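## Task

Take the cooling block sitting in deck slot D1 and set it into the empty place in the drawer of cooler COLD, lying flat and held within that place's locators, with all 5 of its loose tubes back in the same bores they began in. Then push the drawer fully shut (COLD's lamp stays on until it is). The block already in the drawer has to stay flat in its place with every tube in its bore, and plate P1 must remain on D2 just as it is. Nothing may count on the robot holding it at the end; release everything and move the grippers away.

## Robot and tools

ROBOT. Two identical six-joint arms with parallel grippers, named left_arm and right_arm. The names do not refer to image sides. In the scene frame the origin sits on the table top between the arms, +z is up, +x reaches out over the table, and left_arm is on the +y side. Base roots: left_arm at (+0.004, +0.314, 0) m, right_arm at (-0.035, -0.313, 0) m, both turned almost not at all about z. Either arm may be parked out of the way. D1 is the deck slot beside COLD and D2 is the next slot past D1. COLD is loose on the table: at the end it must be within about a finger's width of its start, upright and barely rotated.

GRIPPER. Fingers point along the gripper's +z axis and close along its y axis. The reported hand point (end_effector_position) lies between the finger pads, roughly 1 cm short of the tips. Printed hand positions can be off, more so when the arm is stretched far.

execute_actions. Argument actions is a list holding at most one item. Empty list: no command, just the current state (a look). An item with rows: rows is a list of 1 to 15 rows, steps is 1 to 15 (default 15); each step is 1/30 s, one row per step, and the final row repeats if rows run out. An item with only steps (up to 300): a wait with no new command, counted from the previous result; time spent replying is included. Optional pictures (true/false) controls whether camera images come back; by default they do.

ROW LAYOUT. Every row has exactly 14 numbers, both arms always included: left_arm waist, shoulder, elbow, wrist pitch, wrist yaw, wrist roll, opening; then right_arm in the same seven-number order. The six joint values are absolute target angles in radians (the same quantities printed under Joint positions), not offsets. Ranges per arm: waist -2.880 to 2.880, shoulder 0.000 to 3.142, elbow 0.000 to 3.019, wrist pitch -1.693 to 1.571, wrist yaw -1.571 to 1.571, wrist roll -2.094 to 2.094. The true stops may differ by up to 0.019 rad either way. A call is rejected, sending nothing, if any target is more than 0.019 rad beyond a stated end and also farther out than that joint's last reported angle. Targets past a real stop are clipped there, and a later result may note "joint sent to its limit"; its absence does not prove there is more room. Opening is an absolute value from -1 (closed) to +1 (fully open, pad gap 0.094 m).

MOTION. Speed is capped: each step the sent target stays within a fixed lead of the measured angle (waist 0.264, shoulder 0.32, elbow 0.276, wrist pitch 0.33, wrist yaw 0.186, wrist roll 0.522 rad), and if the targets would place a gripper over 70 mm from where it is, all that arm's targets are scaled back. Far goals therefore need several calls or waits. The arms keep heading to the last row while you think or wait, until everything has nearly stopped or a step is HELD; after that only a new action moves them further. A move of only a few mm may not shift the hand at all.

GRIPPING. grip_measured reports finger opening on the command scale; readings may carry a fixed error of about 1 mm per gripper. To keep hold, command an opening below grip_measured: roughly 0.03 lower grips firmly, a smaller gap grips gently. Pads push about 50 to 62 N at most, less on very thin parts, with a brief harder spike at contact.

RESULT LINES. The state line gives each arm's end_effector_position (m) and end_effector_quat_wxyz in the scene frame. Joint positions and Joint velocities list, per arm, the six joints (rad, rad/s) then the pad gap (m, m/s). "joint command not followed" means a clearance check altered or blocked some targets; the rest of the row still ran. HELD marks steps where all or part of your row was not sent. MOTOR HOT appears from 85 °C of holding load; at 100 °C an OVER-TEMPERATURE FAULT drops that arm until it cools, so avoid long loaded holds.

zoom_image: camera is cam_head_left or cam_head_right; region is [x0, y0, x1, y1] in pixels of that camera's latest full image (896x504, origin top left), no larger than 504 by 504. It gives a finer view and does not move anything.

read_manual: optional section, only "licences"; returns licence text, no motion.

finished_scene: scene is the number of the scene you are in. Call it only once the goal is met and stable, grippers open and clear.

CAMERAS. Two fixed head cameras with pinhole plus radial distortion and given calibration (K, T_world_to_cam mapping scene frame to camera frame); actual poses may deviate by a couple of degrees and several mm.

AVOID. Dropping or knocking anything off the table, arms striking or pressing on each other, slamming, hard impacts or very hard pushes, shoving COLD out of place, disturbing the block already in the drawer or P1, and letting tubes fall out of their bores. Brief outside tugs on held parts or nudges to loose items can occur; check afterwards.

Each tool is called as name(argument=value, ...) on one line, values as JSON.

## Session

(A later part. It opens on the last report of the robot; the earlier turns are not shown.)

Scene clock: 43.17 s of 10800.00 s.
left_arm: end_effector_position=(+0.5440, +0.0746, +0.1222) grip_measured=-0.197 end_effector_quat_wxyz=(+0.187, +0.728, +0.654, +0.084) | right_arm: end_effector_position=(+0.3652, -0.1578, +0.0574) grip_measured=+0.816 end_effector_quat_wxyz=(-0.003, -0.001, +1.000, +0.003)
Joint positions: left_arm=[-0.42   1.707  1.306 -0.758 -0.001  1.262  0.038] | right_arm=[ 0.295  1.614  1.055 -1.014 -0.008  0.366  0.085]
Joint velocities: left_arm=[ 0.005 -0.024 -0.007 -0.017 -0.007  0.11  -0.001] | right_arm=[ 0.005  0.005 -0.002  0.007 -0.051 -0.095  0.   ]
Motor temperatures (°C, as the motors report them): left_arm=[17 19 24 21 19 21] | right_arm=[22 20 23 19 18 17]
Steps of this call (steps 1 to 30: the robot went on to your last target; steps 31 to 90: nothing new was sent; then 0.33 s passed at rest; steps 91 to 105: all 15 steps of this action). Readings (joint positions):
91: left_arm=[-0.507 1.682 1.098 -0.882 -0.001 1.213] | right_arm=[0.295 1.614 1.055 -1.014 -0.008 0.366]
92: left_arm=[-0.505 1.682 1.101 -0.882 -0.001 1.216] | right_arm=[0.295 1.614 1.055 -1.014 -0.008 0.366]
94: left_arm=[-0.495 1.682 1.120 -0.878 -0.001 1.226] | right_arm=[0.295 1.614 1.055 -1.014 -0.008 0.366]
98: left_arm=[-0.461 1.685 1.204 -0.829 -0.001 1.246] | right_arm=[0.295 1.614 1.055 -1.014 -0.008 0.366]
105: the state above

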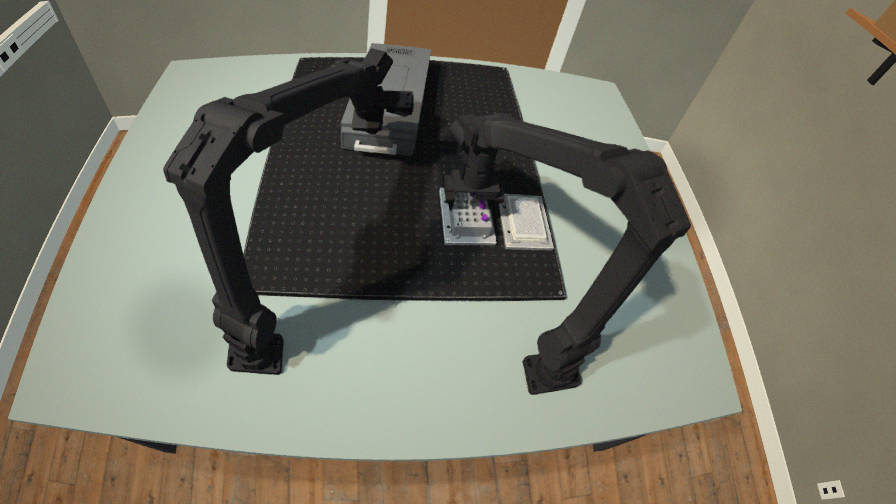

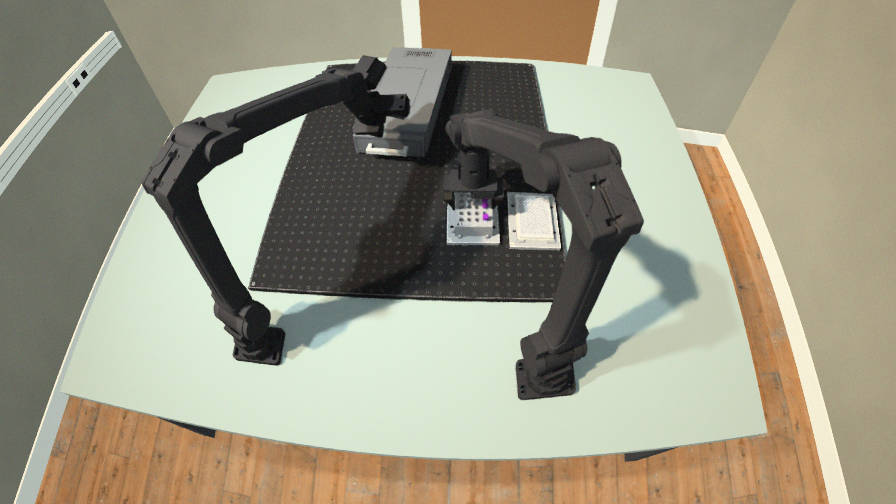

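execute_actions(actions=[{"rows":[[-0.425,1.75,1.28,-0.75,0,1.28,-0.2,0.295,1.617,1.062,-1.005,0,0.36,0.77],[-0.425,1.76,1.268,-0.75,0,1.28,-0.2,0.295,1.617,1.062,-1.005,0,0.36,0.77],[-0.425,1.77,1.268,-0.75,0,1.28,-0.2,0.295,1.617,1.062,-1.005,0,0.36,0.77],[-0.425,1.78,1.268,-0.75,0,1.28,-0.2,0.295,1.617,1.062,-1.005,0,0.36,0.77],[-0.425,1.79,1.268,-0.75,0,1.28,-0.2,0.295,1.617,1.062,-1.005,0,0.36,0.77],[-0.425,1.80,1.268,-0.75,0,1.28,-0.2,0.295,1.617,1.062,-1.005,0,0.36,0.77],[-0.425,1.81,1.268,-0.75,0,1.28,-0.2,0.295,1.617,1.062,-1.005,0,0.36,0.77],[-0.425,1.82,1.268,-0.75,0,1.28,-0.2,0.295,1.617,1.062,-1.005,0,0.36,0.77],[-0.425,1.83,1.268,-0.75,0,1.28,-0.2,0.295,1.617,1.062,-1.005,0,0.36,0.77],[-0.425,1.84,1.268,-0.75,0,1.28,-0.2,0.295,1.617,1.062,-1.005,0,0.36,0.77],[-0.425,1.85,1.268,-0.74,0,1.28,-0.2,0.295,1.617,1.062,-1.005,0,0.36,0.77]]}], pictures=false)

execute_actions(actions=[{"rows":[[-0.425,1.85,1.28,-0.74,0,1.28,-0.4,0.295,1.617,1.062,-1.005,0,0.36,0.77],[-0.425,1.85,1.28,-0.74,0,1.28,-0.5,0.295,1.617,1.062,-1.005,0,0.36,0.77],[-0.425,1.85,1.28,-0.74,0,1.28,-0.6,0.295,1.617,1.062,-1.005,0,0.36,0.77],[-0.425,1.85,1.28,-0.74,0,1.28,-0.7,0.295,1.617,1.062,-1.005,0,0.36,0.77],[-0.425,1.84,1.28,-0.74,0,1.28,-0.85,0.295,1.617,1.062,-1.005,0,0.36,0.77]]}])

Scene clock: 49.20 s of 10800.00 s.
left_arm: end_effector_position=(+0.5279, +0.0815, +0.0395) grip_measured=-0.197 end_effector_quat_wxyz=(+0.117, +0.740, +0.660, +0.054) | right_arm: end_effector_position=(+0.3652, -0.1578, +0.0574) grip_measured=+0.816 end_effector_quat_wxyz=(-0.003, -0.001, +1.000, +0.003)
Joint positions: left_arm=[-0.42   1.834  1.278 -0.757 -0.001  1.268  0.038] | right_arm=[ 0.295  1.614  1.055 -1.014 -0.008  0.366  0.085]
Joint velocities: left_arm=[-0.005  0.112 -0.066  0.007 -0.022  0.037 -0.002] | right_arm=[-0.005 -0.024 -0.012  0.012 -0.022  0.007  0.   ]
Motor temperatures (°C, as the motors report them): left_arm=[17 19 24 21 19 21] | right_arm=[22 20 23 19 18 17]
Steps of this call (steps 1 to 30: the robot went on to your last target; steps 31 to 90: nothing new was sent; then 2.53 s passed at rest; steps 91 to 105: all 15 steps of this action). Readings (joint positions):
91: left_arm=[-0.420 1.722 1.305 -0.758 -0.001 1.268] | right_arm=[0.295 1.614 1.055 -1.014 -0.008 0.366]
92: left_arm=[-0.420 1.722 1.301 -0.758 -0.001 1.268] | right_arm=[0.295 1.614 1.055 -1.014 -0.008 0.366]
94: left_arm=[-0.420 1.724 1.291 -0.758 -0.001 1.268] | right_arm=[0.295 1.614 1.055 -1.014 -0.008 0.366]
98: left_arm=[-0.420 1.757 1.286 -0.758 -0.001 1.268] | right_arm=[0.295 1.614 1.055 -1.014 -0.008 0.366]
105: the state above

Scene clock: 49.70 s of 10800.00 s.
left_arm: end_effector_position=(+0.5337, +0.0804, +0.0392) grip_measured=-0.711 end_effector_quat_wxyz=(+0.126, +0.741, +0.656, +0.061) | right_arm: end_effector_position=(+0.3652, -0.1578, +0.0574) grip_measured=+0.816 end_effector_quat_wxyz=(-0.003, -0.001, +1.000, +0.003)
Joint positions: left_arm=[-0.419  1.837  1.278 -0.731 -0.005  1.277  0.014] | right_arm=[ 0.295  1.614  1.055 -1.014 -0.008  0.366  0.085]
Joint velocities: left_arm=[-0.015  0.005  0.002 -0.002  0.051 -0.022  0.001] | right_arm=[-0.005 -0.015 -0.007  0.007  0.022 -0.081 -0.001]
Motor temperatures (°C, as the motors report them): left_arm=[17 19 24 21 19 21] | right_arm=[22 20 23 19 18 17]
Steps of this call (steps 1 to 15: all 15 steps of this action). Readings (joint positions):
1: left_arm=[-0.420 1.837 1.278 -0.750 -0.004 1.270] | right_arm=[0.295 1.614 1.055 -1.014 -0.008 0.366]
2: left_arm=[-0.420 1.839 1.278 -0.739 -0.006 1.271] | right_arm=[0.295 1.614 1.055 -1.014 -0.008 0.366]
4: left_arm=[-0.419 1.839 1.278 -0.726 -0.008 1.272] | right_arm=[0.295 1.614 1.055 -1.014 -0.008 0.366]
8: left_arm=[-0.419 1.837 1.278 -0.731 -0.005 1.277] | right_arm=[0.295 1.614 1.055 -1.014 -0.008 0.366]
15: the state above

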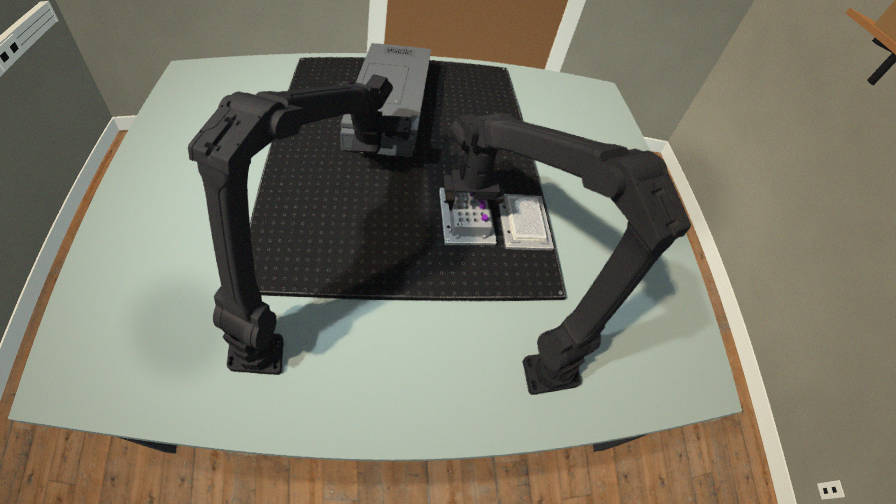

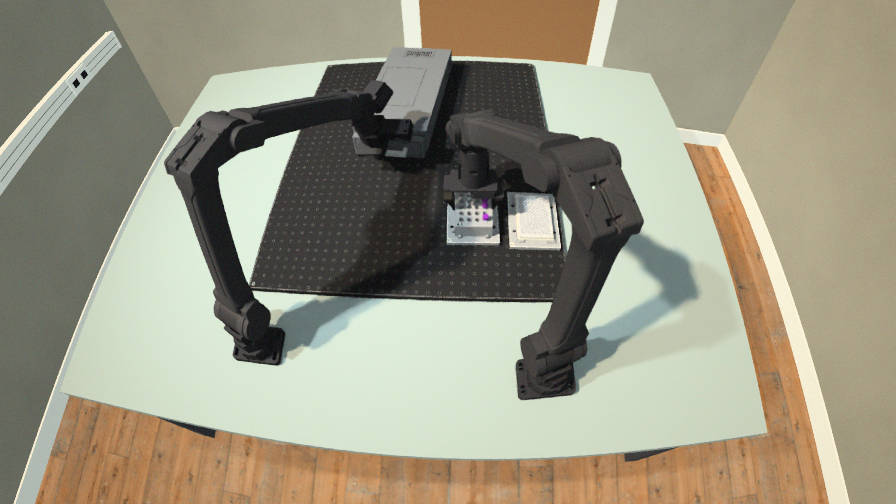

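execute_actions(actions=[{"rows":[[-0.425,1.82,1.268,-0.74,0,1.27,-0.64,0.295,1.617,1.062,-1.005,0,0.36,0.77],[-0.43,1.81,1.256,-0.75,0,1.26,-0.64,0.295,1.617,1.062,-1.005,0,0.36,0.77],[-0.435,1.8,1.243,-0.76,0,1.26,-0.64,0.295,1.617,1.062,-1.005,0,0.36,0.77],[-0.44,1.79,1.231,-0.77,0,1.25,-0.64,0.295,1.617,1.062,-1.005,0,0.36,0.77],[-0.445,1.78,1.218,-0.78,0,1.25,-0.64,0.295,1.617,1.062,-1.005,0,0.36,0.77],[-0.45,1.77,1.206,-0.79,0,1.24,-0.64,0.295,1.617,1.062,-1.005,0,0.36,0.77],[-0.455,1.76,1.193,-0.8,0,1.24,-0.64,0.295,1.617,1.062,-1.005,0,0.36,0.77],[-0.46,1.75,1.18,-0.81,0,1.23,-0.64,0.295,1.617,1.062,-1.005,0,0.36,0.77],[-0.465,1.74,1.167,-0.82,0,1.23,-0.64,0.295,1.617,1.062,-1.005,0,0.36,0.77],[-0.47,1.73,1.154,-0.83,0,1.22,-0.64,0.295,1.617,1.062,-1.005,0,0.36,0.77],[-0.475,1.72,1.141,-0.84,0,1.22,-0.64,0.295,1.617,1.062,-1.005,0,0.36,0.77],[-0.48,1.71,1.128,-0.85,0,1.21,-0.64,0.295,1.617,1.062,-1.005,0,0.36,0.77],[-0.485,1.7,1.116,-0.86,0,1.21,-0.64,0.295,1.617,1.062,-1.005,0,0.36,0.77],[-0.49,1.69,1.104,-0.865,0,1.2,-0.64,0.295,1.617,1.062,-1.005,0,0.36,0.77],[-0.495,1.68,1.093,-0.87,0,1.2,-0.64,0.295,1.617,1.062,-1.005,0,0.36,0.77]]}], pictures=false)

execute_actions(actions=[{"steps":8}])

Scene clock: 55.00 s of 10800.00 s.
left_arm: end_effector_position=(+0.4453, +0.0889, +0.0399) grip_measured=-0.642 end_effector_quat_wxyz=(+0.064, +0.750, +0.658, +0.027) | right_arm: end_effector_position=(+0.3652, -0.1578, +0.0574) grip_measured=+0.816 end_effector_quat_wxyz=(-0.003, -0.001, +1.000, +0.003)
Joint positions: left_arm=[-0.474  1.715  1.126 -0.842 -0.003  1.23   0.017] | right_arm=[ 0.295  1.614  1.055 -1.014 -0.008  0.366  0.085]
Joint velocities: left_arm=[-0.19  -0.298 -0.388 -0.242  0.022 -0.125 -0.   ] | right_arm=[-0.005  0.005 -0.002 -0.012  0.022 -0.022 -0.001]
Motor temperatures (°C, as the motors report them): left_arm=[17 19 24 21 19 21] | right_arm=[22 20 23 19 18 17]
Steps of this call (steps 1 to 15: the robot went on to your last target; steps 16 to 90: nothing new was sent; then 1.80 s passed at rest; steps 91 to 105: all 15 steps of this action). Readings (joint positions):
91: left_arm=[-0.419 1.836 1.278 -0.731 -0.005 1.277] | right_arm=[0.295 1.614 1.055 -1.014 -0.008 0.366]
92: left_arm=[-0.419 1.836 1.277 -0.731 -0.004 1.276] | right_arm=[0.295 1.614 1.055 -1.014 -0.008 0.366]
94: left_arm=[-0.420 1.832 1.271 -0.733 -0.004 1.274] | right_arm=[0.295 1.614 1.055 -1.014 -0.008 0.366]
98: left_arm=[-0.432 1.799 1.230 -0.759 -0.004 1.262] | right_arm=[0.295 1.614 1.055 -1.014 -0.008 0.366]
105: the state above

Scene clock: 55.27 s of 10800.00 s.
left_arm: end_effector_position=(+0.4237, +0.0877, +0.0379) grip_measured=-0.642 end_effector_quat_wxyz=(+0.048, +0.753, +0.656, +0.018) | right_arm: end_effector_position=(+0.3652, -0.1578, +0.0574) grip_measured=+0.816 end_effector_quat_wxyz=(-0.003, -0.001, +1.000, +0.003)
Joint positions: left_arm=[-0.496  1.695  1.096 -0.869  0.     1.215  0.017] | right_arm=[ 0.295  1.614  1.055 -1.014 -0.008  0.366  0.085]
Joint velocities: left_arm=[-0.005 -0.015  0.007  0.002  0.037 -0.051  0.   ] | right_arm=[-0.015 -0.015 -0.012 -0.012 -0.051 -0.11   0.   ]
Motor temperatures (°C, as the motors report them): left_arm=[17 19 24 21 19 21] | right_arm=[22 20 23 19 18 17]
Steps of this call (steps 1 to 8: the robot went on to your last target). Readings (joint positions):
1: left_arm=[-0.481 1.707 1.115 -0.849 -0.002 1.226] | right_arm=[0.295 1.614 1.055 -1.014 -0.008 0.366]
2: left_arm=[-0.487 1.700 1.107 -0.855 -0.002 1.224] | right_arm=[0.295 1.614 1.055 -1.014 -0.008 0.366]
4: left_arm=[-0.495 1.695 1.098 -0.866 -0.001 1.220] | right_arm=[0.295 1.614 1.055 -1.014 -0.008 0.366]
8: the state above

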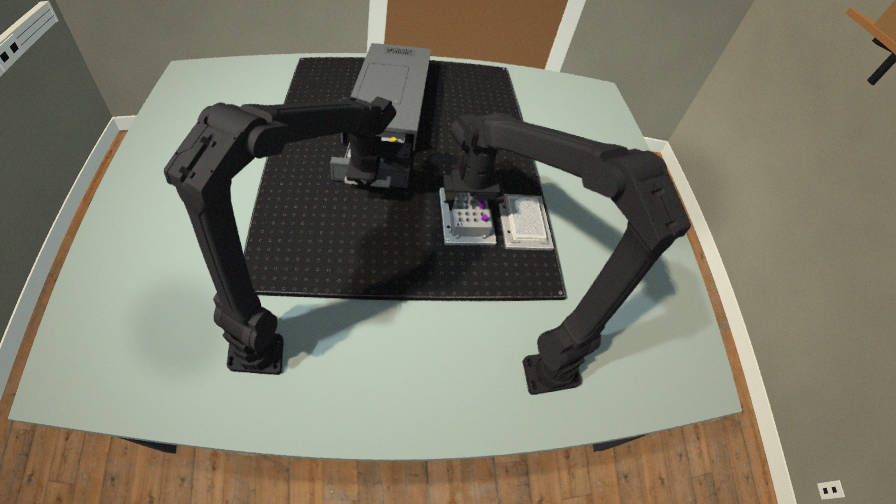

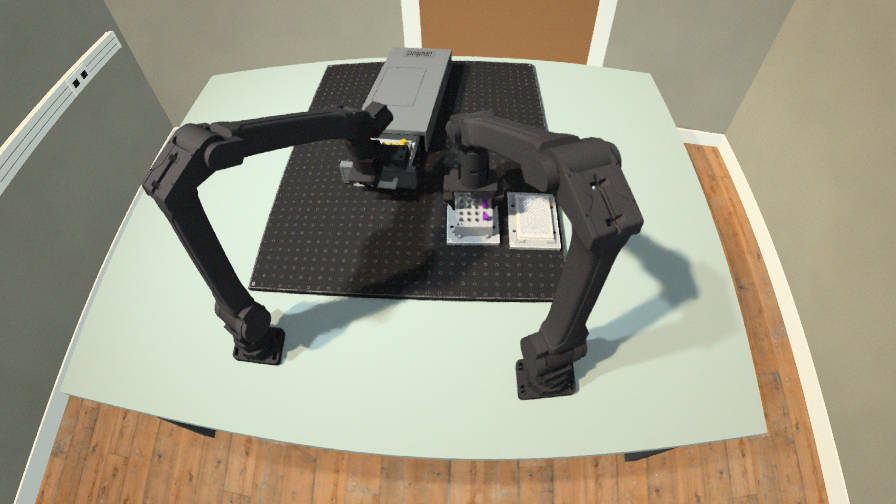

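execute_actions(actions=[{"rows":[[-0.5,1.667,1.077,-0.87,0,1.19,-0.64,0.295,1.60,1.10,-1.025,0,0.36,0.77],[-0.506,1.654,1.061,-0.87,0,1.19,-0.64,0.295,1.59,1.11,-1.04,0,0.36,0.77],[-0.512,1.641,1.045,-0.87,0,1.18,-0.64,0.295,1.58,1.12,-1.06,0,0.36,0.77],[-0.518,1.628,1.029,-0.87,0,1.17,-0.64,0.295,1.57,1.13,-1.08,0,0.36,0.77],[-0.524,1.615,1.013,-0.87,0,1.17,-0.64,0.295,1.56,1.14,-1.1,0,0.36,0.77],[-0.53,1.602,0.997,-0.87,0,1.16,-0.64,0.295,1.551,1.15,-1.12,0,0.36,0.77],[-0.536,1.589,0.981,-0.87,0,1.15,-0.64,0.295,1.542,1.16,-1.14,0,0.36,0.77],[-0.542,1.576,0.965,-0.87,0,1.15,-0.64,0.295,1.533,1.171,-1.16,0,0.36,0.77],[-0.548,1.563,0.949,-0.87,0,1.14,-0.64,0.295,1.525,1.182,-1.18,0,0.36,0.77],[-0.554,1.55,0.933,-0.87,0,1.13,-0.64,0.295,1.517,1.193,-1.198,0,0.36,0.77],[-0.56,1.537,0.917,-0.87,0,1.13,-0.64,0.295,1.509,1.204,-1.217,0,0.36,0.77],[-0.566,1.524,0.901,-0.87,0,1.12,-0.64,0.295,1.501,1.215,-1.235,0,0.36,0.77],[-0.572,1.511,0.886,-0.87,0,1.11,-0.64,0.295,1.494,1.227,-1.254,0,0.36,0.77],[-0.578,1.498,0.871,-0.87,0,1.11,-0.64,0.295,1.487,1.238,-1.272,0,0.36,0.77],[-0.584,1.485,0.856,-0.87,0,1.1,-0.64,0.295,1.48,1.25,-1.29,0,0.36,0.77]]}], pictures=false)

execute_actions(actions=[{"steps":10}])

zoom_image(camera="cam_head_right", region=[310, 90, 530, 260])

Scene clock: 60.30 s of 10800.00 s.
left_arm: end_effector_position=(+0.3409, +0.0999, +0.0400) grip_measured=-0.642 end_effector_quat_wxyz=(+0.036, +0.752, +0.658, +0.011) | right_arm: end_effector_position=(+0.3441, -0.1672, +0.0975) grip_measured=+0.816 end_effector_quat_wxyz=(-0.051, -0.001, +0.999, -0.019)
Joint positions: left_arm=[-0.568  1.527  0.892 -0.86   0.     1.139  0.017] | right_arm=[ 0.295  1.57   1.116 -1.226 -0.001  0.365  0.085]
Joint velocities: left_arm=[-0.19  -0.396 -0.427 -0.017 -0.081 -0.242  0.   ] | right_arm=[ 0.005 -0.181  0.134 -0.505 -0.037  0.022 -0.   ]
Motor temperatures (°C, as the motors report them): left_arm=[17 19 23 21 19 21] | right_arm=[22 20 23 19 18 17]
Steps of this call (steps 1 to 30: the robot went on to your last target; steps 31 to 90: nothing new was sent; then 1.53 s passed at rest; steps 91 to 105: all 15 steps of this action). Readings (joint positions):
91: left_arm=[-0.496 1.695 1.096 -0.869 0.000 1.210] | right_arm=[0.295 1.614 1.055 -1.014 -0.008 0.366]
92: left_arm=[-0.496 1.693 1.092 -0.869 0.000 1.208] | right_arm=[0.295 1.614 1.055 -1.015 -0.008 0.366]
94: left_arm=[-0.498 1.682 1.076 -0.865 0.000 1.201] | right_arm=[0.295 1.614 1.058 -1.021 -0.009 0.366]
98: left_arm=[-0.518 1.634 1.016 -0.860 0.000 1.182] | right_arm=[0.295 1.613 1.085 -1.070 -0.009 0.365]
105: the state above

Scene clock: 60.63 s of 10800.00 s.
left_arm: end_effector_position=(+0.3254, +0.1022, +0.0406) grip_measured=-0.642 end_effector_quat_wxyz=(+0.032, +0.749, +0.662, +0.008) | right_arm: end_effector_position=(+0.3528, -0.1639, +0.1283) grip_measured=+0.816 end_effector_quat_wxyz=(-0.033, -0.001, +0.999, -0.012)
Joint positions: left_arm=[-0.583  1.497  0.86  -0.868  0.002  1.115  0.017] | right_arm=[ 0.295  1.536  1.166 -1.271 -0.001  0.365  0.085]
Joint velocities: left_arm=[-0.005  0.015  0.002  0.007  0.007 -0.007 -0.   ] | right_arm=[ 0.005 -0.034  0.051 -0.007 -0.022 -0.007  0.   ]
Motor temperatures (°C, as the motors report them): left_arm=[17 19 23 21 19 21] | right_arm=[22 20 24 19 18 17]
Steps of this call (steps 1 to 10: the robot went on to your last target). Readings (joint positions):
1: left_arm=[-0.573 1.515 0.879 -0.860 0.000 1.133] | right_arm=[0.295 1.564 1.121 -1.241 -0.001 0.365]
2: left_arm=[-0.578 1.506 0.870 -0.861 0.000 1.129] | right_arm=[0.295 1.559 1.126 -1.253 -0.001 0.365]
4: left_arm=[-0.582 1.497 0.861 -0.866 0.002 1.123] | right_arm=[0.295 1.551 1.137 -1.266 -0.001 0.365]
8: left_arm=[-0.583 1.497 0.860 -0.868 0.002 1.116] | right_arm=[0.295 1.539 1.160 -1.271 -0.001 0.365]
10: the state above

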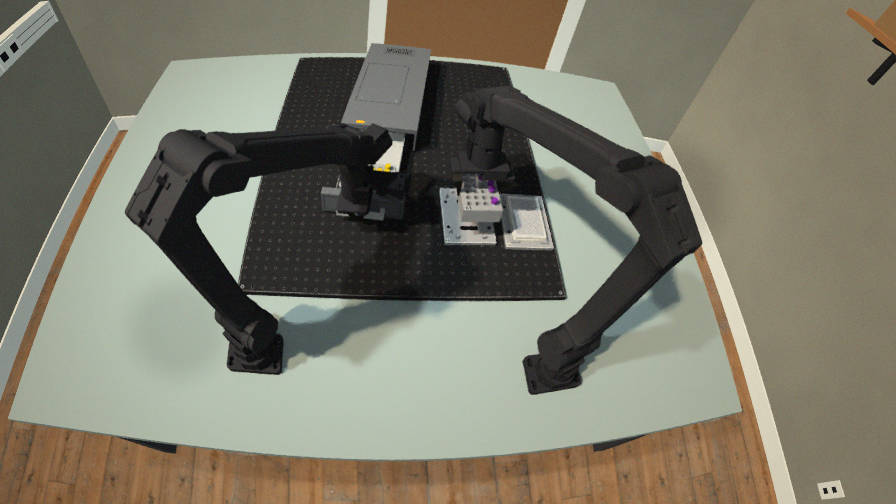

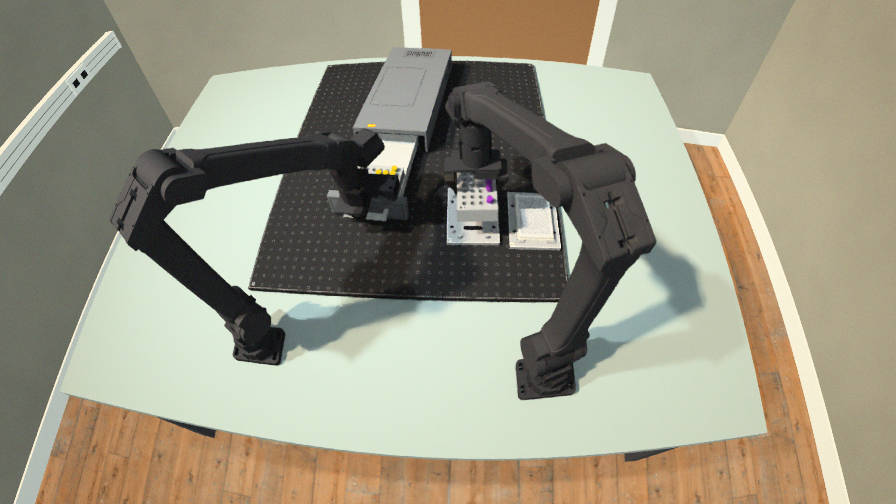

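Region (310, 90, 530, 260) of cam_head_right's 896x504 image, scaled by 2.291, with more detail than that image has; it fills the top 389 rows of this view, and the rest is white.

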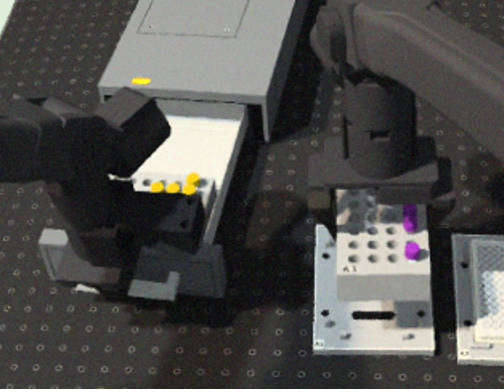

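execute_actions(actions=[{"rows":[[-0.59,1.474,0.845,-0.86,0,1.09,-0.64,0.295,1.475,1.255,-1.29,0,0.36,0.77],[-0.597,1.463,0.833,-0.86,0,1.09,-0.64,0.295,1.47,1.26,-1.29,0,0.36,0.77],[-0.603,1.453,0.822,-0.86,0,1.08,-0.64,0.295,1.465,1.265,-1.29,0,0.36,0.77],[-0.61,1.442,0.81,-0.86,0,1.07,-0.64,0.295,1.46,1.27,-1.29,0,0.36,0.77],[-0.616,1.431,0.799,-0.86,0,1.07,-0.64,0.295,1.455,1.275,-1.29,0,0.36,0.77],[-0.623,1.421,0.788,-0.86,0,1.06,-0.64,0.295,1.45,1.28,-1.29,0,0.36,0.77],[-0.629,1.41,0.776,-0.86,0,1.05,-0.64,0.295,1.445,1.285,-1.3,0,0.36,0.77],[-0.636,1.399,0.765,-0.86,0,1.05,-0.64,0.295,1.44,1.29,-1.31,0,0.36,0.77],[-0.642,1.389,0.754,-0.86,0,1.04,-0.64,0.295,1.437,1.298,-1.32,0,0.36,0.77],[-0.649,1.378,0.742,-0.86,0,1.03,-0.64,0.295,1.434,1.306,-1.33,0,0.36,0.77],[-0.655,1.367,0.731,-0.86,0,1.03,-0.64,0.295,1.431,1.314,-1.34,0,0.36,0.77],[-0.662,1.357,0.72,-0.86,0,1.02,-0.64,0.295,1.428,1.322,-1.35,0,0.36,0.77],[-0.668,1.346,0.708,-0.86,0,1.01,-0.64,0.295,1.425,1.33,-1.36,0,0.36,0.77],[-0.675,1.335,0.697,-0.86,0,1.01,-0.64,0.295,1.422,1.338,-1.37,0,0.36,0.77],[-0.682,1.325,0.686,-0.86,0,1.0,-0.64,0.295,1.42,1.345,-1.38,0,0.36,0.77]]}], pictures=false)

execute_actions(actions=[{"steps":10}])

zoom_image(camera="cam_head_right", region=[310, 110, 470, 260])

Scene clock: 67.43 s of 10800.00 s.
left_arm: end_effector_position=(+0.2918, +0.1072, +0.0463) grip_measured=-0.641 end_effector_quat_wxyz=(+0.056, +0.742, +0.668, +0.024) | right_arm: end_effector_position=(+0.3508, -0.1647, +0.1514) grip_measured=+0.816 end_effector_quat_wxyz=(-0.033, -0.001, +0.999, -0.012)
Joint positions: left_arm=[-0.636  1.378  0.749 -0.821 -0.024  1.044  0.017] | right_arm=[ 0.295  1.51   1.201 -1.333 -0.001  0.365  0.085]
Joint velocities: left_arm=[-0.073 -0.327 -0.168  0.164 -0.066 -0.139  0.   ] | right_arm=[-0.015 -0.044  0.144 -0.247 -0.037  0.007  0.   ]
Motor temperatures (°C, as the motors report them): left_arm=[17 19 23 21 19 21] | right_arm=[22 21 25 19 18 17]
Steps of this call (steps 1 to 30: the robot went on to your last target; steps 31 to 90: nothing new was sent; then 3.30 s passed at rest; steps 91 to 105: all 15 steps of this action). Readings (joint positions):
91: left_arm=[-0.583 1.497 0.860 -0.868 0.002 1.110] | right_arm=[0.295 1.534 1.168 -1.274 -0.001 0.365]
92: left_arm=[-0.584 1.496 0.858 -0.868 0.002 1.108] | right_arm=[0.295 1.534 1.168 -1.274 -0.001 0.365]
94: left_arm=[-0.588 1.487 0.847 -0.865 0.000 1.102] | right_arm=[0.295 1.533 1.169 -1.274 -0.001 0.365]
98: left_arm=[-0.608 1.448 0.805 -0.858 -0.002 1.083] | right_arm=[0.295 1.525 1.173 -1.278 -0.001 0.365]
105: the state above

Scene clock: 67.77 s of 10800.00 s.
left_arm: end_effector_position=(+0.2783, +0.1027, +0.0577) grip_measured=-0.641 end_effector_quat_wxyz=(+0.072, +0.741, +0.667, +0.019) | right_arm: end_effector_position=(+0.3564, -0.1625, +0.1759) grip_measured=+0.816 end_effector_quat_wxyz=(-0.017, -0.001, +1.000, -0.006)
Joint positions: left_arm=[-0.663  1.319  0.726 -0.83  -0.011  1.017  0.017] | right_arm=[ 0.295  1.486  1.243 -1.364 -0.001  0.365  0.085]
Joint velocities: left_arm=[-0.161 -0.112 -0.11  -0.105  0.037 -0.037 -0.   ] | right_arm=[ 0.005 -0.073  0.1   -0.022 -0.081  0.007 -0.   ]
Motor temperatures (°C, as the motors report them): left_arm=[17 19 23 21 19 21] | right_arm=[22 21 26 19 18 17]
Steps of this call (steps 1 to 10: the robot went on to your last target). Readings (joint positions):
1: left_arm=[-0.638 1.368 0.744 -0.816 -0.026 1.039] | right_arm=[0.295 1.508 1.206 -1.341 -0.001 0.365]
2: left_arm=[-0.640 1.358 0.742 -0.815 -0.027 1.035] | right_arm=[0.295 1.506 1.211 -1.347 -0.001 0.365]
4: left_arm=[-0.643 1.343 0.739 -0.815 -0.027 1.028] | right_arm=[0.295 1.501 1.220 -1.355 -0.001 0.365]
8: left_arm=[-0.651 1.328 0.733 -0.822 -0.015 1.019] | right_arm=[0.295 1.491 1.236 -1.362 -0.001 0.365]
10: the state above

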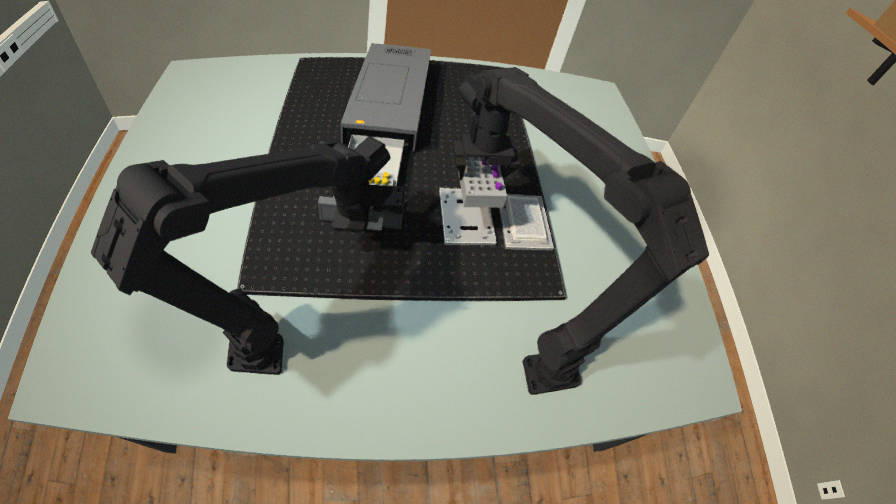

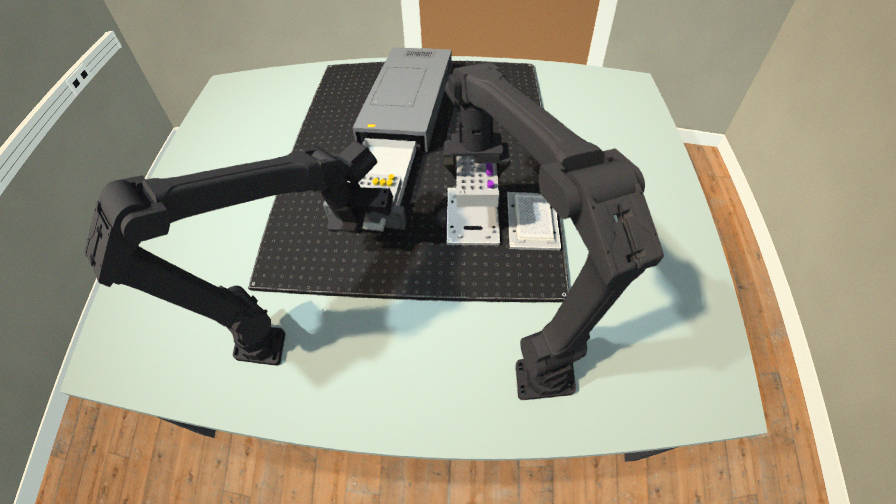

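Region (310, 110, 470, 260) of cam_head_right's 896x504 image, scaled by 3.150, with more detail than that image has; it fills the top 472 rows of this view, and the rest is white.

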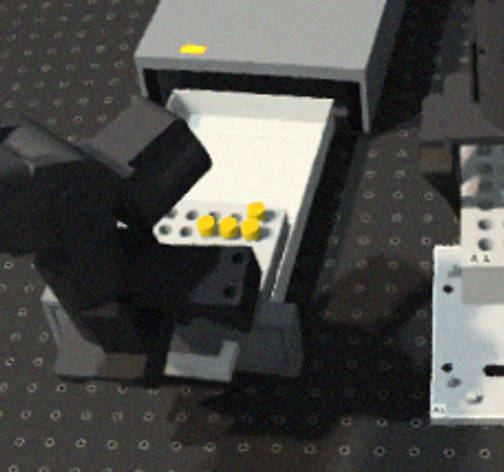

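The drawer reached its stop after about 0.24 m. Next I move the left arm clear.

execute_actions(actions=[{"rows":[[-0.68,1.27,0.69,-0.86,0,1,-0.64,0.295,1.42,1.345,-1.38,0,0.36,0.77],[-0.68,1.22,0.68,-0.87,0,1,-0.64,0.295,1.42,1.345,-1.38,0,0.36,0.77],[-0.68,1.17,0.66,-0.88,0,1,-0.64,0.295,1.42,1.345,-1.38,0,0.36,0.77],[-0.68,1.12,0.64,-0.9,0,1,-0.64,0.295,1.42,1.345,-1.38,0,0.36,0.77],[-0.65,1.07,0.62,-0.92,0,1,-0.64,0.295,1.42,1.345,-1.38,0,0.36,0.77],[-0.6,1.02,0.6,-0.94,0,1,-0.64,0.295,1.42,1.345,-1.38,0,0.36,0.77],[-0.5,1,0.58,-0.96,0,1,-0.64,0.295,1.42,1.345,-1.38,0,0.36,0.77],[-0.4,1,0.56,-0.98,0,1,-0.64,0.295,1.42,1.345,-1.38,0,0.36,0.77],[-0.3,1,0.55,-1,0,1,-0.64,0.295,1.42,1.345,-1.38,0,0.36,0.77],[-0.2,1,0.55,-1,0,1,-0.64,0.295,1.42,1.345,-1.38,0,0.36,0.77],[-0.1,1,0.55,-1,0,1,-0.64,0.295,1.42,1.345,-1.38,0,0.36,0.77],[0,1,0.55,-1,0,1,-1,0.295,1.42,1.345,-1.38,0,0.36,0.77]]}], pictures=false)

execute_actions(actions=[{"steps":10}])

zoom_image(camera="cam_head_right", region=[320, 120, 440, 240])

zoom_image(camera="cam_head_left", region=[310, 120, 430, 240])

Scene clock: 72.03 s of 10800.00 s.
left_arm: end_effector_position=(+0.2670, +0.3149, +0.0906) grip_measured=-0.984 end_effector_quat_wxyz=(+0.080, +0.480, +0.872, +0.048) | right_arm: end_effector_position=(+0.3582, -0.1618, +0.1827) grip_measured=+0.816 end_effector_quat_wxyz=(-0.010, -0.001, +1.000, -0.003)
Joint positions: left_arm=[-0.001  0.977  0.573 -0.98  -0.006  1.009  0.001] | right_arm=[ 0.295  1.477  1.252 -1.366 -0.001  0.365  0.085]
Joint velocities: left_arm=[ 1.343  0.171 -0.076 -0.051 -0.11  -0.037 -0.005] | right_arm=[ 0.005  0.005  0.007  0.012 -0.051  0.051  0.001]
Motor temperatures (°C, as the motors report them): left_arm=[17 19 23 21 19 21] | right_arm=[22 21 27 19 18 17]
Steps of this call (steps 1 to 30: the robot went on to your last target; steps 31 to 90: nothing new was sent; then 0.77 s passed at rest; steps 91 to 105: all 15 steps of this action). Readings (joint positions):
91: left_arm=[-0.677 1.314 0.694 -0.849 -0.001 1.012] | right_arm=[0.295 1.477 1.252 -1.366 -0.001 0.365]
92: left_arm=[-0.677 1.307 0.693 -0.850 -0.001 1.012] | right_arm=[0.295 1.477 1.252 -1.366 -0.001 0.365]
94: left_arm=[-0.677 1.261 0.679 -0.860 -0.001 1.011] | right_arm=[0.295 1.477 1.252 -1.366 -0.001 0.365]
98: left_arm=[-0.589 1.053 0.611 -0.927 0.007 1.011] | right_arm=[0.295 1.477 1.252 -1.366 -0.001 0.365]
105: the state above

Scene clock: 72.37 s of 10800.00 s.
left_arm: end_effector_position=(+0.2600, +0.3154, +0.0829) grip_measured=-0.987 end_effector_quat_wxyz=(+0.068, +0.479, +0.875, +0.038) | right_arm: end_effector_position=(+0.3582, -0.1618, +0.1827) grip_measured=+0.816 end_effector_quat_wxyz=(-0.010, -0.001, +1.000, -0.003)
Joint positions: left_arm=[ 0.004  0.988  0.561 -0.987 -0.001  1.009  0.001] | right_arm=[ 0.295  1.477  1.252 -1.366 -0.001  0.365  0.085]
Joint velocities: left_arm=[ 0.005 -0.005  0.007 -0.012 -0.037 -0.037  0.   ] | right_arm=[-0.005 -0.015  0.007 -0.002 -0.051  0.066 -0.001]
Motor temperatures (°C, as the motors report them): left_arm=[17 19 23 21 19 21] | right_arm=[22 21 27 19 18 17]
Steps of this call (steps 1 to 10: the robot went on to your last target). Readings (joint positions):
1: left_arm=[0.030 0.982 0.570 -0.982 -0.007 1.009] | right_arm=[0.295 1.477 1.252 -1.366 -0.001 0.365]
2: left_arm=[0.038 0.986 0.567 -0.983 -0.007 1.009] | right_arm=[0.295 1.477 1.252 -1.366 -0.001 0.365]
4: left_arm=[0.026 0.988 0.562 -0.986 -0.004 1.009] | right_arm=[0.295 1.477 1.252 -1.366 -0.001 0.365]
8: left_arm=[0.005 0.988 0.561 -0.987 -0.001 1.009] | right_arm=[0.295 1.477 1.252 -1.366 -0.001 0.365]
10: the state above

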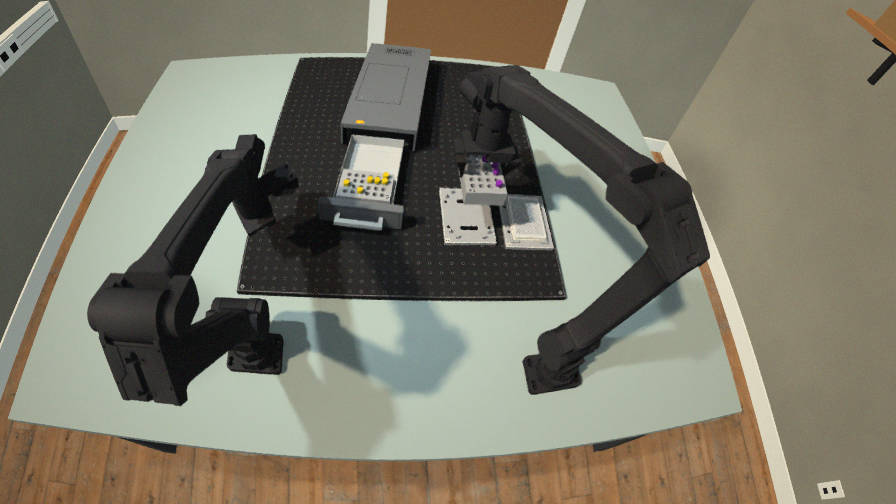

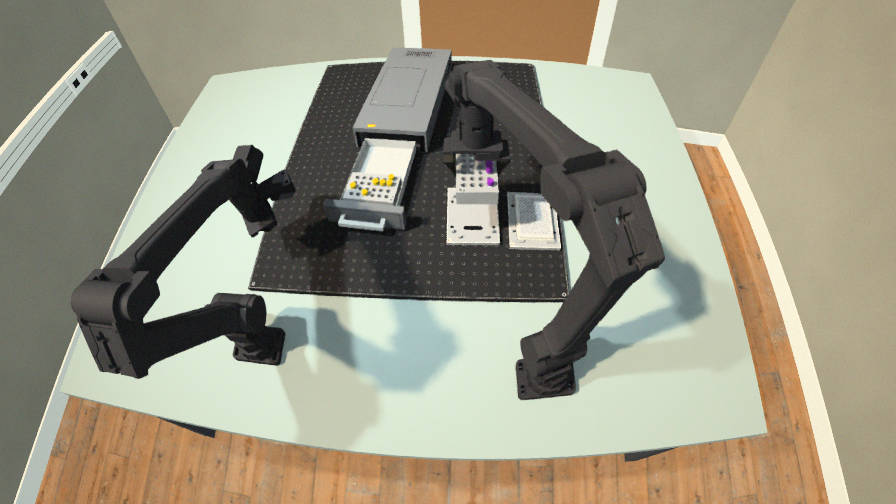

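Region (320, 120, 440, 240) of cam_head_right's 896x504 image, scaled by 4.200, with more detail than that image has.

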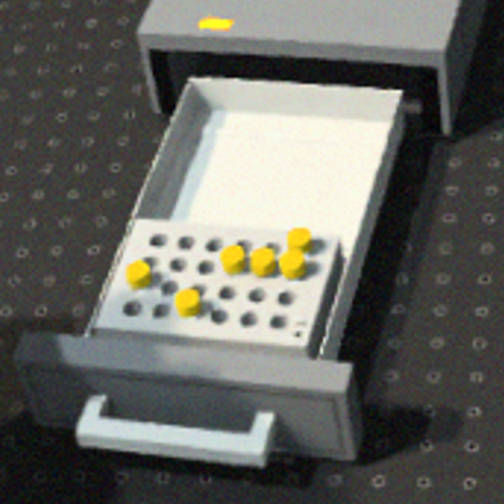

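Region (310, 120, 430, 240) of cam_head_left's 896x504 image, scaled by 4.200, with more detail than that image has.

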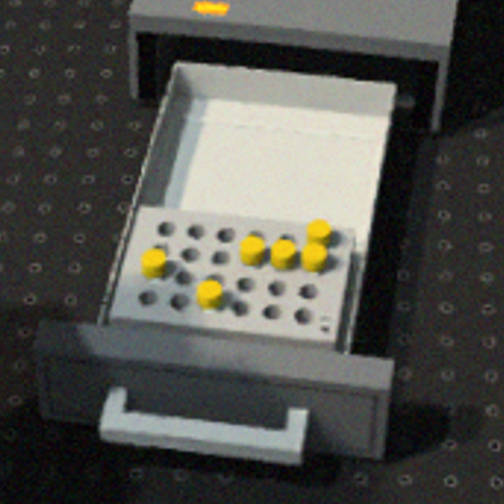

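execute_actions(actions=[{"rows":[[0,1,0.55,-1,0,1,-1,0.298,1.43,1.36,-1.38,0,0.34,0.77],[0,1,0.55,-1,0,1,-1,0.303,1.443,1.38,-1.385,0,0.32,0.77],[0,1,0.55,-1,0,1,-1,0.31,1.46,1.405,-1.39,0,0.29,0.77],[0,1,0.55,-1,0,1,-1,0.318,1.484,1.44,-1.4,0,0.25,0.77],[0,1,0.55,-1,0,1,-1,0.328,1.51,1.476,-1.41,0,0.205,0.77],[0,1,0.55,-1,0,1,-1,0.338,1.536,1.512,-1.42,0,0.16,0.77],[0,1,0.55,-1,0,1,-1,0.347,1.562,1.549,-1.428,0,0.115,0.77],[0,1,0.55,-1,0,1,-1,0.357,1.588,1.585,-1.437,0,0.07,0.77],[0,1,0.55,-1,0,1,-1,0.367,1.614,1.622,-1.446,0,0.025,0.77],[0,1,0.55,-1,0,1,-1,0.376,1.64,1.658,-1.455,0,-0.02,0.77],[0,1,0.55,-1,0,1,-1,0.386,1.666,1.695,-1.464,0,-0.065,0.77],[0,1,0.55,-1,0,1,-1,0.396,1.692,1.731,-1.473,0,-0.11,0.77],[0,1,0.55,-1,0,1,-1,0.406,1.718,1.768,-1.482,0,-0.155,0.77],[0,1,0.55,-1,0,1,-1,0.415,1.744,1.804,-1.491,0,-0.2,0.77],[0,1,0.55,-1,0,1,-1,0.425,1.77,1.84,-1.5,0,-0.245,0.77]]}], pictures=false)

execute_actions(actions=[{"steps":20}], pictures=false)

Scene clock: 80.83 s of 10800.00 s.
left_arm: end_effector_position=(+0.2600, +0.3154, +0.0829) grip_measured=-0.987 end_effector_quat_wxyz=(+0.068, +0.479, +0.875, +0.038) | right_arm: end_effector_position=(+0.4522, -0.0880, +0.2080) grip_measured=+0.816 end_effector_quat_wxyz=(+0.005, -0.223, +0.975, +0.000)
Joint positions: left_arm=[ 0.004  0.988  0.561 -0.987 -0.001  1.009  0.001] | right_arm=[ 0.362  1.744  1.644 -1.461  0.002 -0.016  0.085]
Joint velocities: left_arm=[-0.005 -0.005 -0.012 -0.002  0.007  0.007 -0.   ] | right_arm=[ 0.308  0.855  1.116 -0.208 -0.007 -1.238 -0.   ]
Motor temperatures (°C, as the motors report them): left_arm=[17 18 23 21 19 21] | right_arm=[22 21 28 19 18 17]
Steps of this call (steps 1 to 30: the robot went on to your last target; steps 31 to 90: nothing new was sent; then 4.97 s passed at rest; steps 91 to 105: all 15 steps of this action). Readings (joint positions):
91: left_arm=[0.004 0.988 0.561 -0.987 -0.001 1.009] | right_arm=[0.295 1.477 1.252 -1.367 -0.001 0.362]
92: left_arm=[0.004 0.988 0.561 -0.987 -0.001 1.009] | right_arm=[0.295 1.478 1.255 -1.369 -0.001 0.356]
94: left_arm=[0.004 0.988 0.561 -0.987 -0.001 1.009] | right_arm=[0.295 1.485 1.274 -1.382 -0.001 0.331]
98: left_arm=[0.004 0.988 0.561 -0.987 -0.001 1.009] | right_arm=[0.304 1.549 1.380 -1.417 -0.000 0.236]
105: the state above

Scene clock: 81.50 s of 10800.00 s.
left_arm: end_effector_position=(+0.2600, +0.3154, +0.0829) grip_measured=-0.987 end_effector_quat_wxyz=(+0.068, +0.479, +0.875, +0.038) | right_arm: end_effector_position=(+0.4599, -0.0400, +0.1994) grip_measured=+0.816 end_effector_quat_wxyz=(-0.002, -0.361, +0.933, +0.000)
Joint positions: left_arm=[ 0.004  0.988  0.561 -0.987 -0.001  1.009  0.001] | right_arm=[ 0.432  1.833  1.746 -1.488 -0.001 -0.234  0.085]
Joint velocities: left_arm=[-0.005 -0.005 -0.007  0.007 -0.051 -0.007  0.001] | right_arm=[-0.015 -0.005  0.012  0.002  0.022 -0.051 -0.   ]
Motor temperatures (°C, as the motors report them): left_arm=[17 18 23 21 19 21] | right_arm=[22 21 28 19 18 17]
Steps of this call (steps 1 to 20: the robot went on to your last target). Readings (joint positions):
1: left_arm=[0.004 0.988 0.561 -0.987 -0.001 1.009] | right_arm=[0.373 1.772 1.680 -1.467 0.002 -0.055]
2: left_arm=[0.004 0.988 0.561 -0.987 -0.001 1.009] | right_arm=[0.384 1.795 1.709 -1.468 0.002 -0.090]
4: left_arm=[0.004 0.988 0.561 -0.987 -0.001 1.009] | right_arm=[0.405 1.825 1.742 -1.468 0.000 -0.144]
8: left_arm=[0.004 0.988 0.561 -0.987 -0.001 1.009] | right_arm=[0.430 1.833 1.746 -1.481 -0.005 -0.200]
20: the state above

execute_actions(actions=[{"rows":[[0,1,0.55,-1,0,1,-1,0.433,1.79,1.873,-1.508,0,-0.285,0.77],[0,1,0.55,-1,0,1,-1,0.441,1.813,1.906,-1.517,0,-0.325,0.77],[0,1,0.55,-1,0,1,-1,0.45,1.836,1.939,-1.525,0,-0.365,0.77],[0,1,0.55,-1,0,1,-1,0.458,1.859,1.972,-1.534,0,-0.405,0.77],[0,1,0.55,-1,0,1,-1,0.466,1.882,2.005,-1.542,0,-0.445,0.77],[0,1,0.55,-1,0,1,-1,0.474,1.905,2.038,-1.551,0,-0.485,0.77],[0,1,0.55,-1,0,1,-1,0.483,1.928,2.071,-1.56,0,-0.525,0.77],[0,1,0.55,-1,0,1,-1,0.491,1.951,2.104,-1.568,0,-0.565,0.77],[0,1,0.55,-1,0,1,-1,0.499,1.974,2.137,-1.577,0,-0.605,0.77],[0,1,0.55,-1,0,1,-1,0.507,1.997,2.17,-1.585,0,-0.645,0.77],[0,1,0.55,-1,0,1,-1,0.516,2.02,2.203,-1.594,0,-0.685,0.77],[0,1,0.55,-1,0,1,-1,0.524,2.043,2.236,-1.602,0,-0.725,0.77],[0,1,0.55,-1,0,1,-1,0.532,2.066,2.269,-1.611,0,-0.765,0.77],[0,1,0.55,-1,0,1,-1,0.54,2.089,2.302,-1.62,0,-0.805,0.77],[0,1,0.55,-1,0,1,-1,0.547,2.112,2.335,-1.628,0,-0.845,0.77]]}], pictures=false)

execute_actions(actions=[{"steps":25}])

zoom_image(camera="cam_head_left", region=[310, 80, 450, 220])

zoom_image(camera="cam_head_right", region=[310, 80, 450, 220])

Scene clock: 85.53 s of 10800.00 s.
left_arm: end_effector_position=(+0.2600, +0.3154, +0.0829) grip_measured=-0.987 end_effector_quat_wxyz=(+0.068, +0.479, +0.875, +0.038) | right_arm: end_effector_position=(+0.5296, +0.0440, +0.2036) grip_measured=+0.816 end_effector_quat_wxyz=(+0.025, -0.578, +0.816, -0.002)
Joint positions: left_arm=[ 0.004  0.988  0.561 -0.987 -0.001  1.009  0.001] | right_arm=[ 0.492  2.11   2.185 -1.595  0.001 -0.668  0.085]
Joint velocities: left_arm=[ 0.005 -0.015 -0.002  0.012  0.037 -0.066  0.   ] | right_arm=[ 0.288  0.728  0.935 -0.252 -0.037 -1.048  0.001]
Motor temperatures (°C, as the motors report them): left_arm=[17 18 23 21 19 21] | right_arm=[22 21 29 19 18 17]
Steps of this call (steps 1 to 15: the robot went on to your last target; steps 16 to 90: nothing new was sent; then 0.53 s passed at rest; steps 91 to 105: all 15 steps of this action). Readings (joint positions):
91: left_arm=[0.004 0.988 0.561 -0.987 -0.001 1.009] | right_arm=[0.432 1.833 1.748 -1.490 -0.001 -0.243]
92: left_arm=[0.004 0.988 0.561 -0.987 -0.001 1.009] | right_arm=[0.432 1.837 1.755 -1.496 -0.001 -0.256]
94: left_arm=[0.004 0.988 0.561 -0.987 -0.001 1.009] | right_arm=[0.433 1.856 1.792 -1.517 -0.001 -0.294]
98: left_arm=[0.004 0.988 0.561 -0.987 -0.001 1.009] | right_arm=[0.439 1.936 1.930 -1.547 -0.000 -0.407]
105: the state above

Scene clock: 86.37 s of 10800.00 s.
left_arm: end_effector_position=(+0.2600, +0.3154, +0.0829) grip_measured=-0.987 end_effector_quat_wxyz=(+0.068, +0.479, +0.875, +0.038) | right_arm: end_effector_position=(+0.5129, +0.0888, +0.1702) grip_measured=+0.816 end_effector_quat_wxyz=(+0.001, -0.669, +0.743, +0.001)
Joint positions: left_arm=[ 0.004  0.988  0.561 -0.987 -0.001  1.009  0.001] | right_arm=[ 0.56   2.191  2.235 -1.613 -0.003 -0.834  0.085]
Joint velocities: left_arm=[ 0.005 -0.015  0.002  0.002  0.022 -0.037 -0.   ] | right_arm=[ 0.005  0.005 -0.007 -0.002  0.051 -0.022  0.   ]
Motor temperatures (°C, as the motors report them): left_arm=[17 18 23 21 19 21] | right_arm=[22 21 29 19 18 17]
Steps of this call (steps 1 to 25: the robot went on to your last target). Readings (joint positions):
1: left_arm=[0.004 0.988 0.561 -0.987 -0.001 1.009] | right_arm=[0.503 2.132 2.212 -1.601 0.001 -0.702]
2: left_arm=[0.004 0.988 0.561 -0.987 -0.001 1.009] | right_arm=[0.514 2.149 2.228 -1.601 0.001 -0.730]
4: left_arm=[0.004 0.988 0.561 -0.987 -0.001 1.009] | right_arm=[0.533 2.168 2.235 -1.602 -0.001 -0.769]
8: left_arm=[0.004 0.988 0.561 -0.987 -0.001 1.009] | right_arm=[0.558 2.188 2.235 -1.613 -0.005 -0.805]
25: the state above

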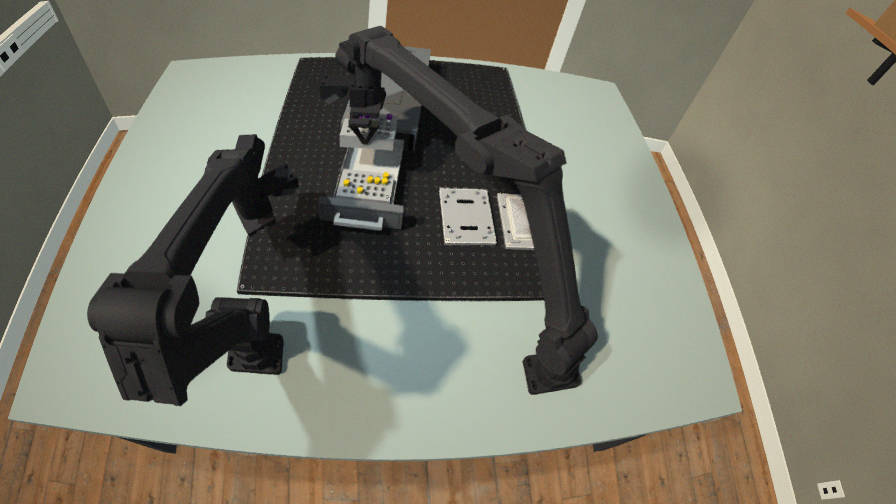

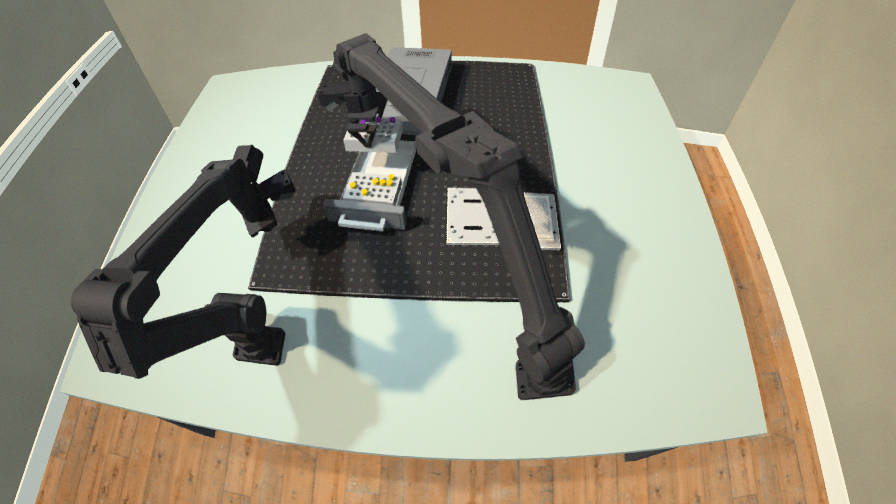

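Region (310, 80, 450, 220) of cam_head_left's 896x504 image, scaled by 3.600, with more detail than that image has.

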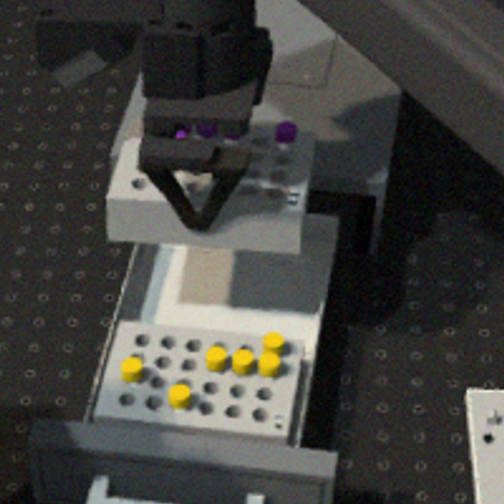

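Region (310, 80, 450, 220) of cam_head_right's 896x504 image, scaled by 3.600, with more detail than that image has.

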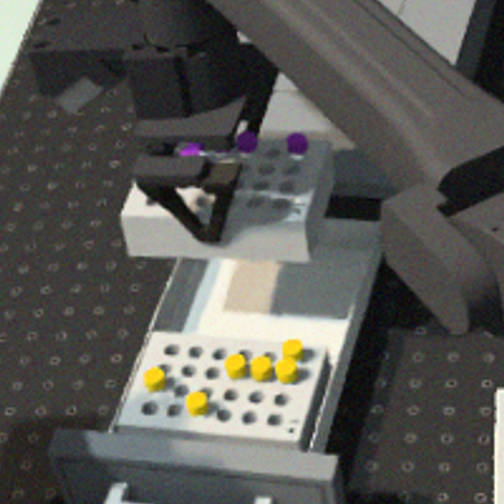

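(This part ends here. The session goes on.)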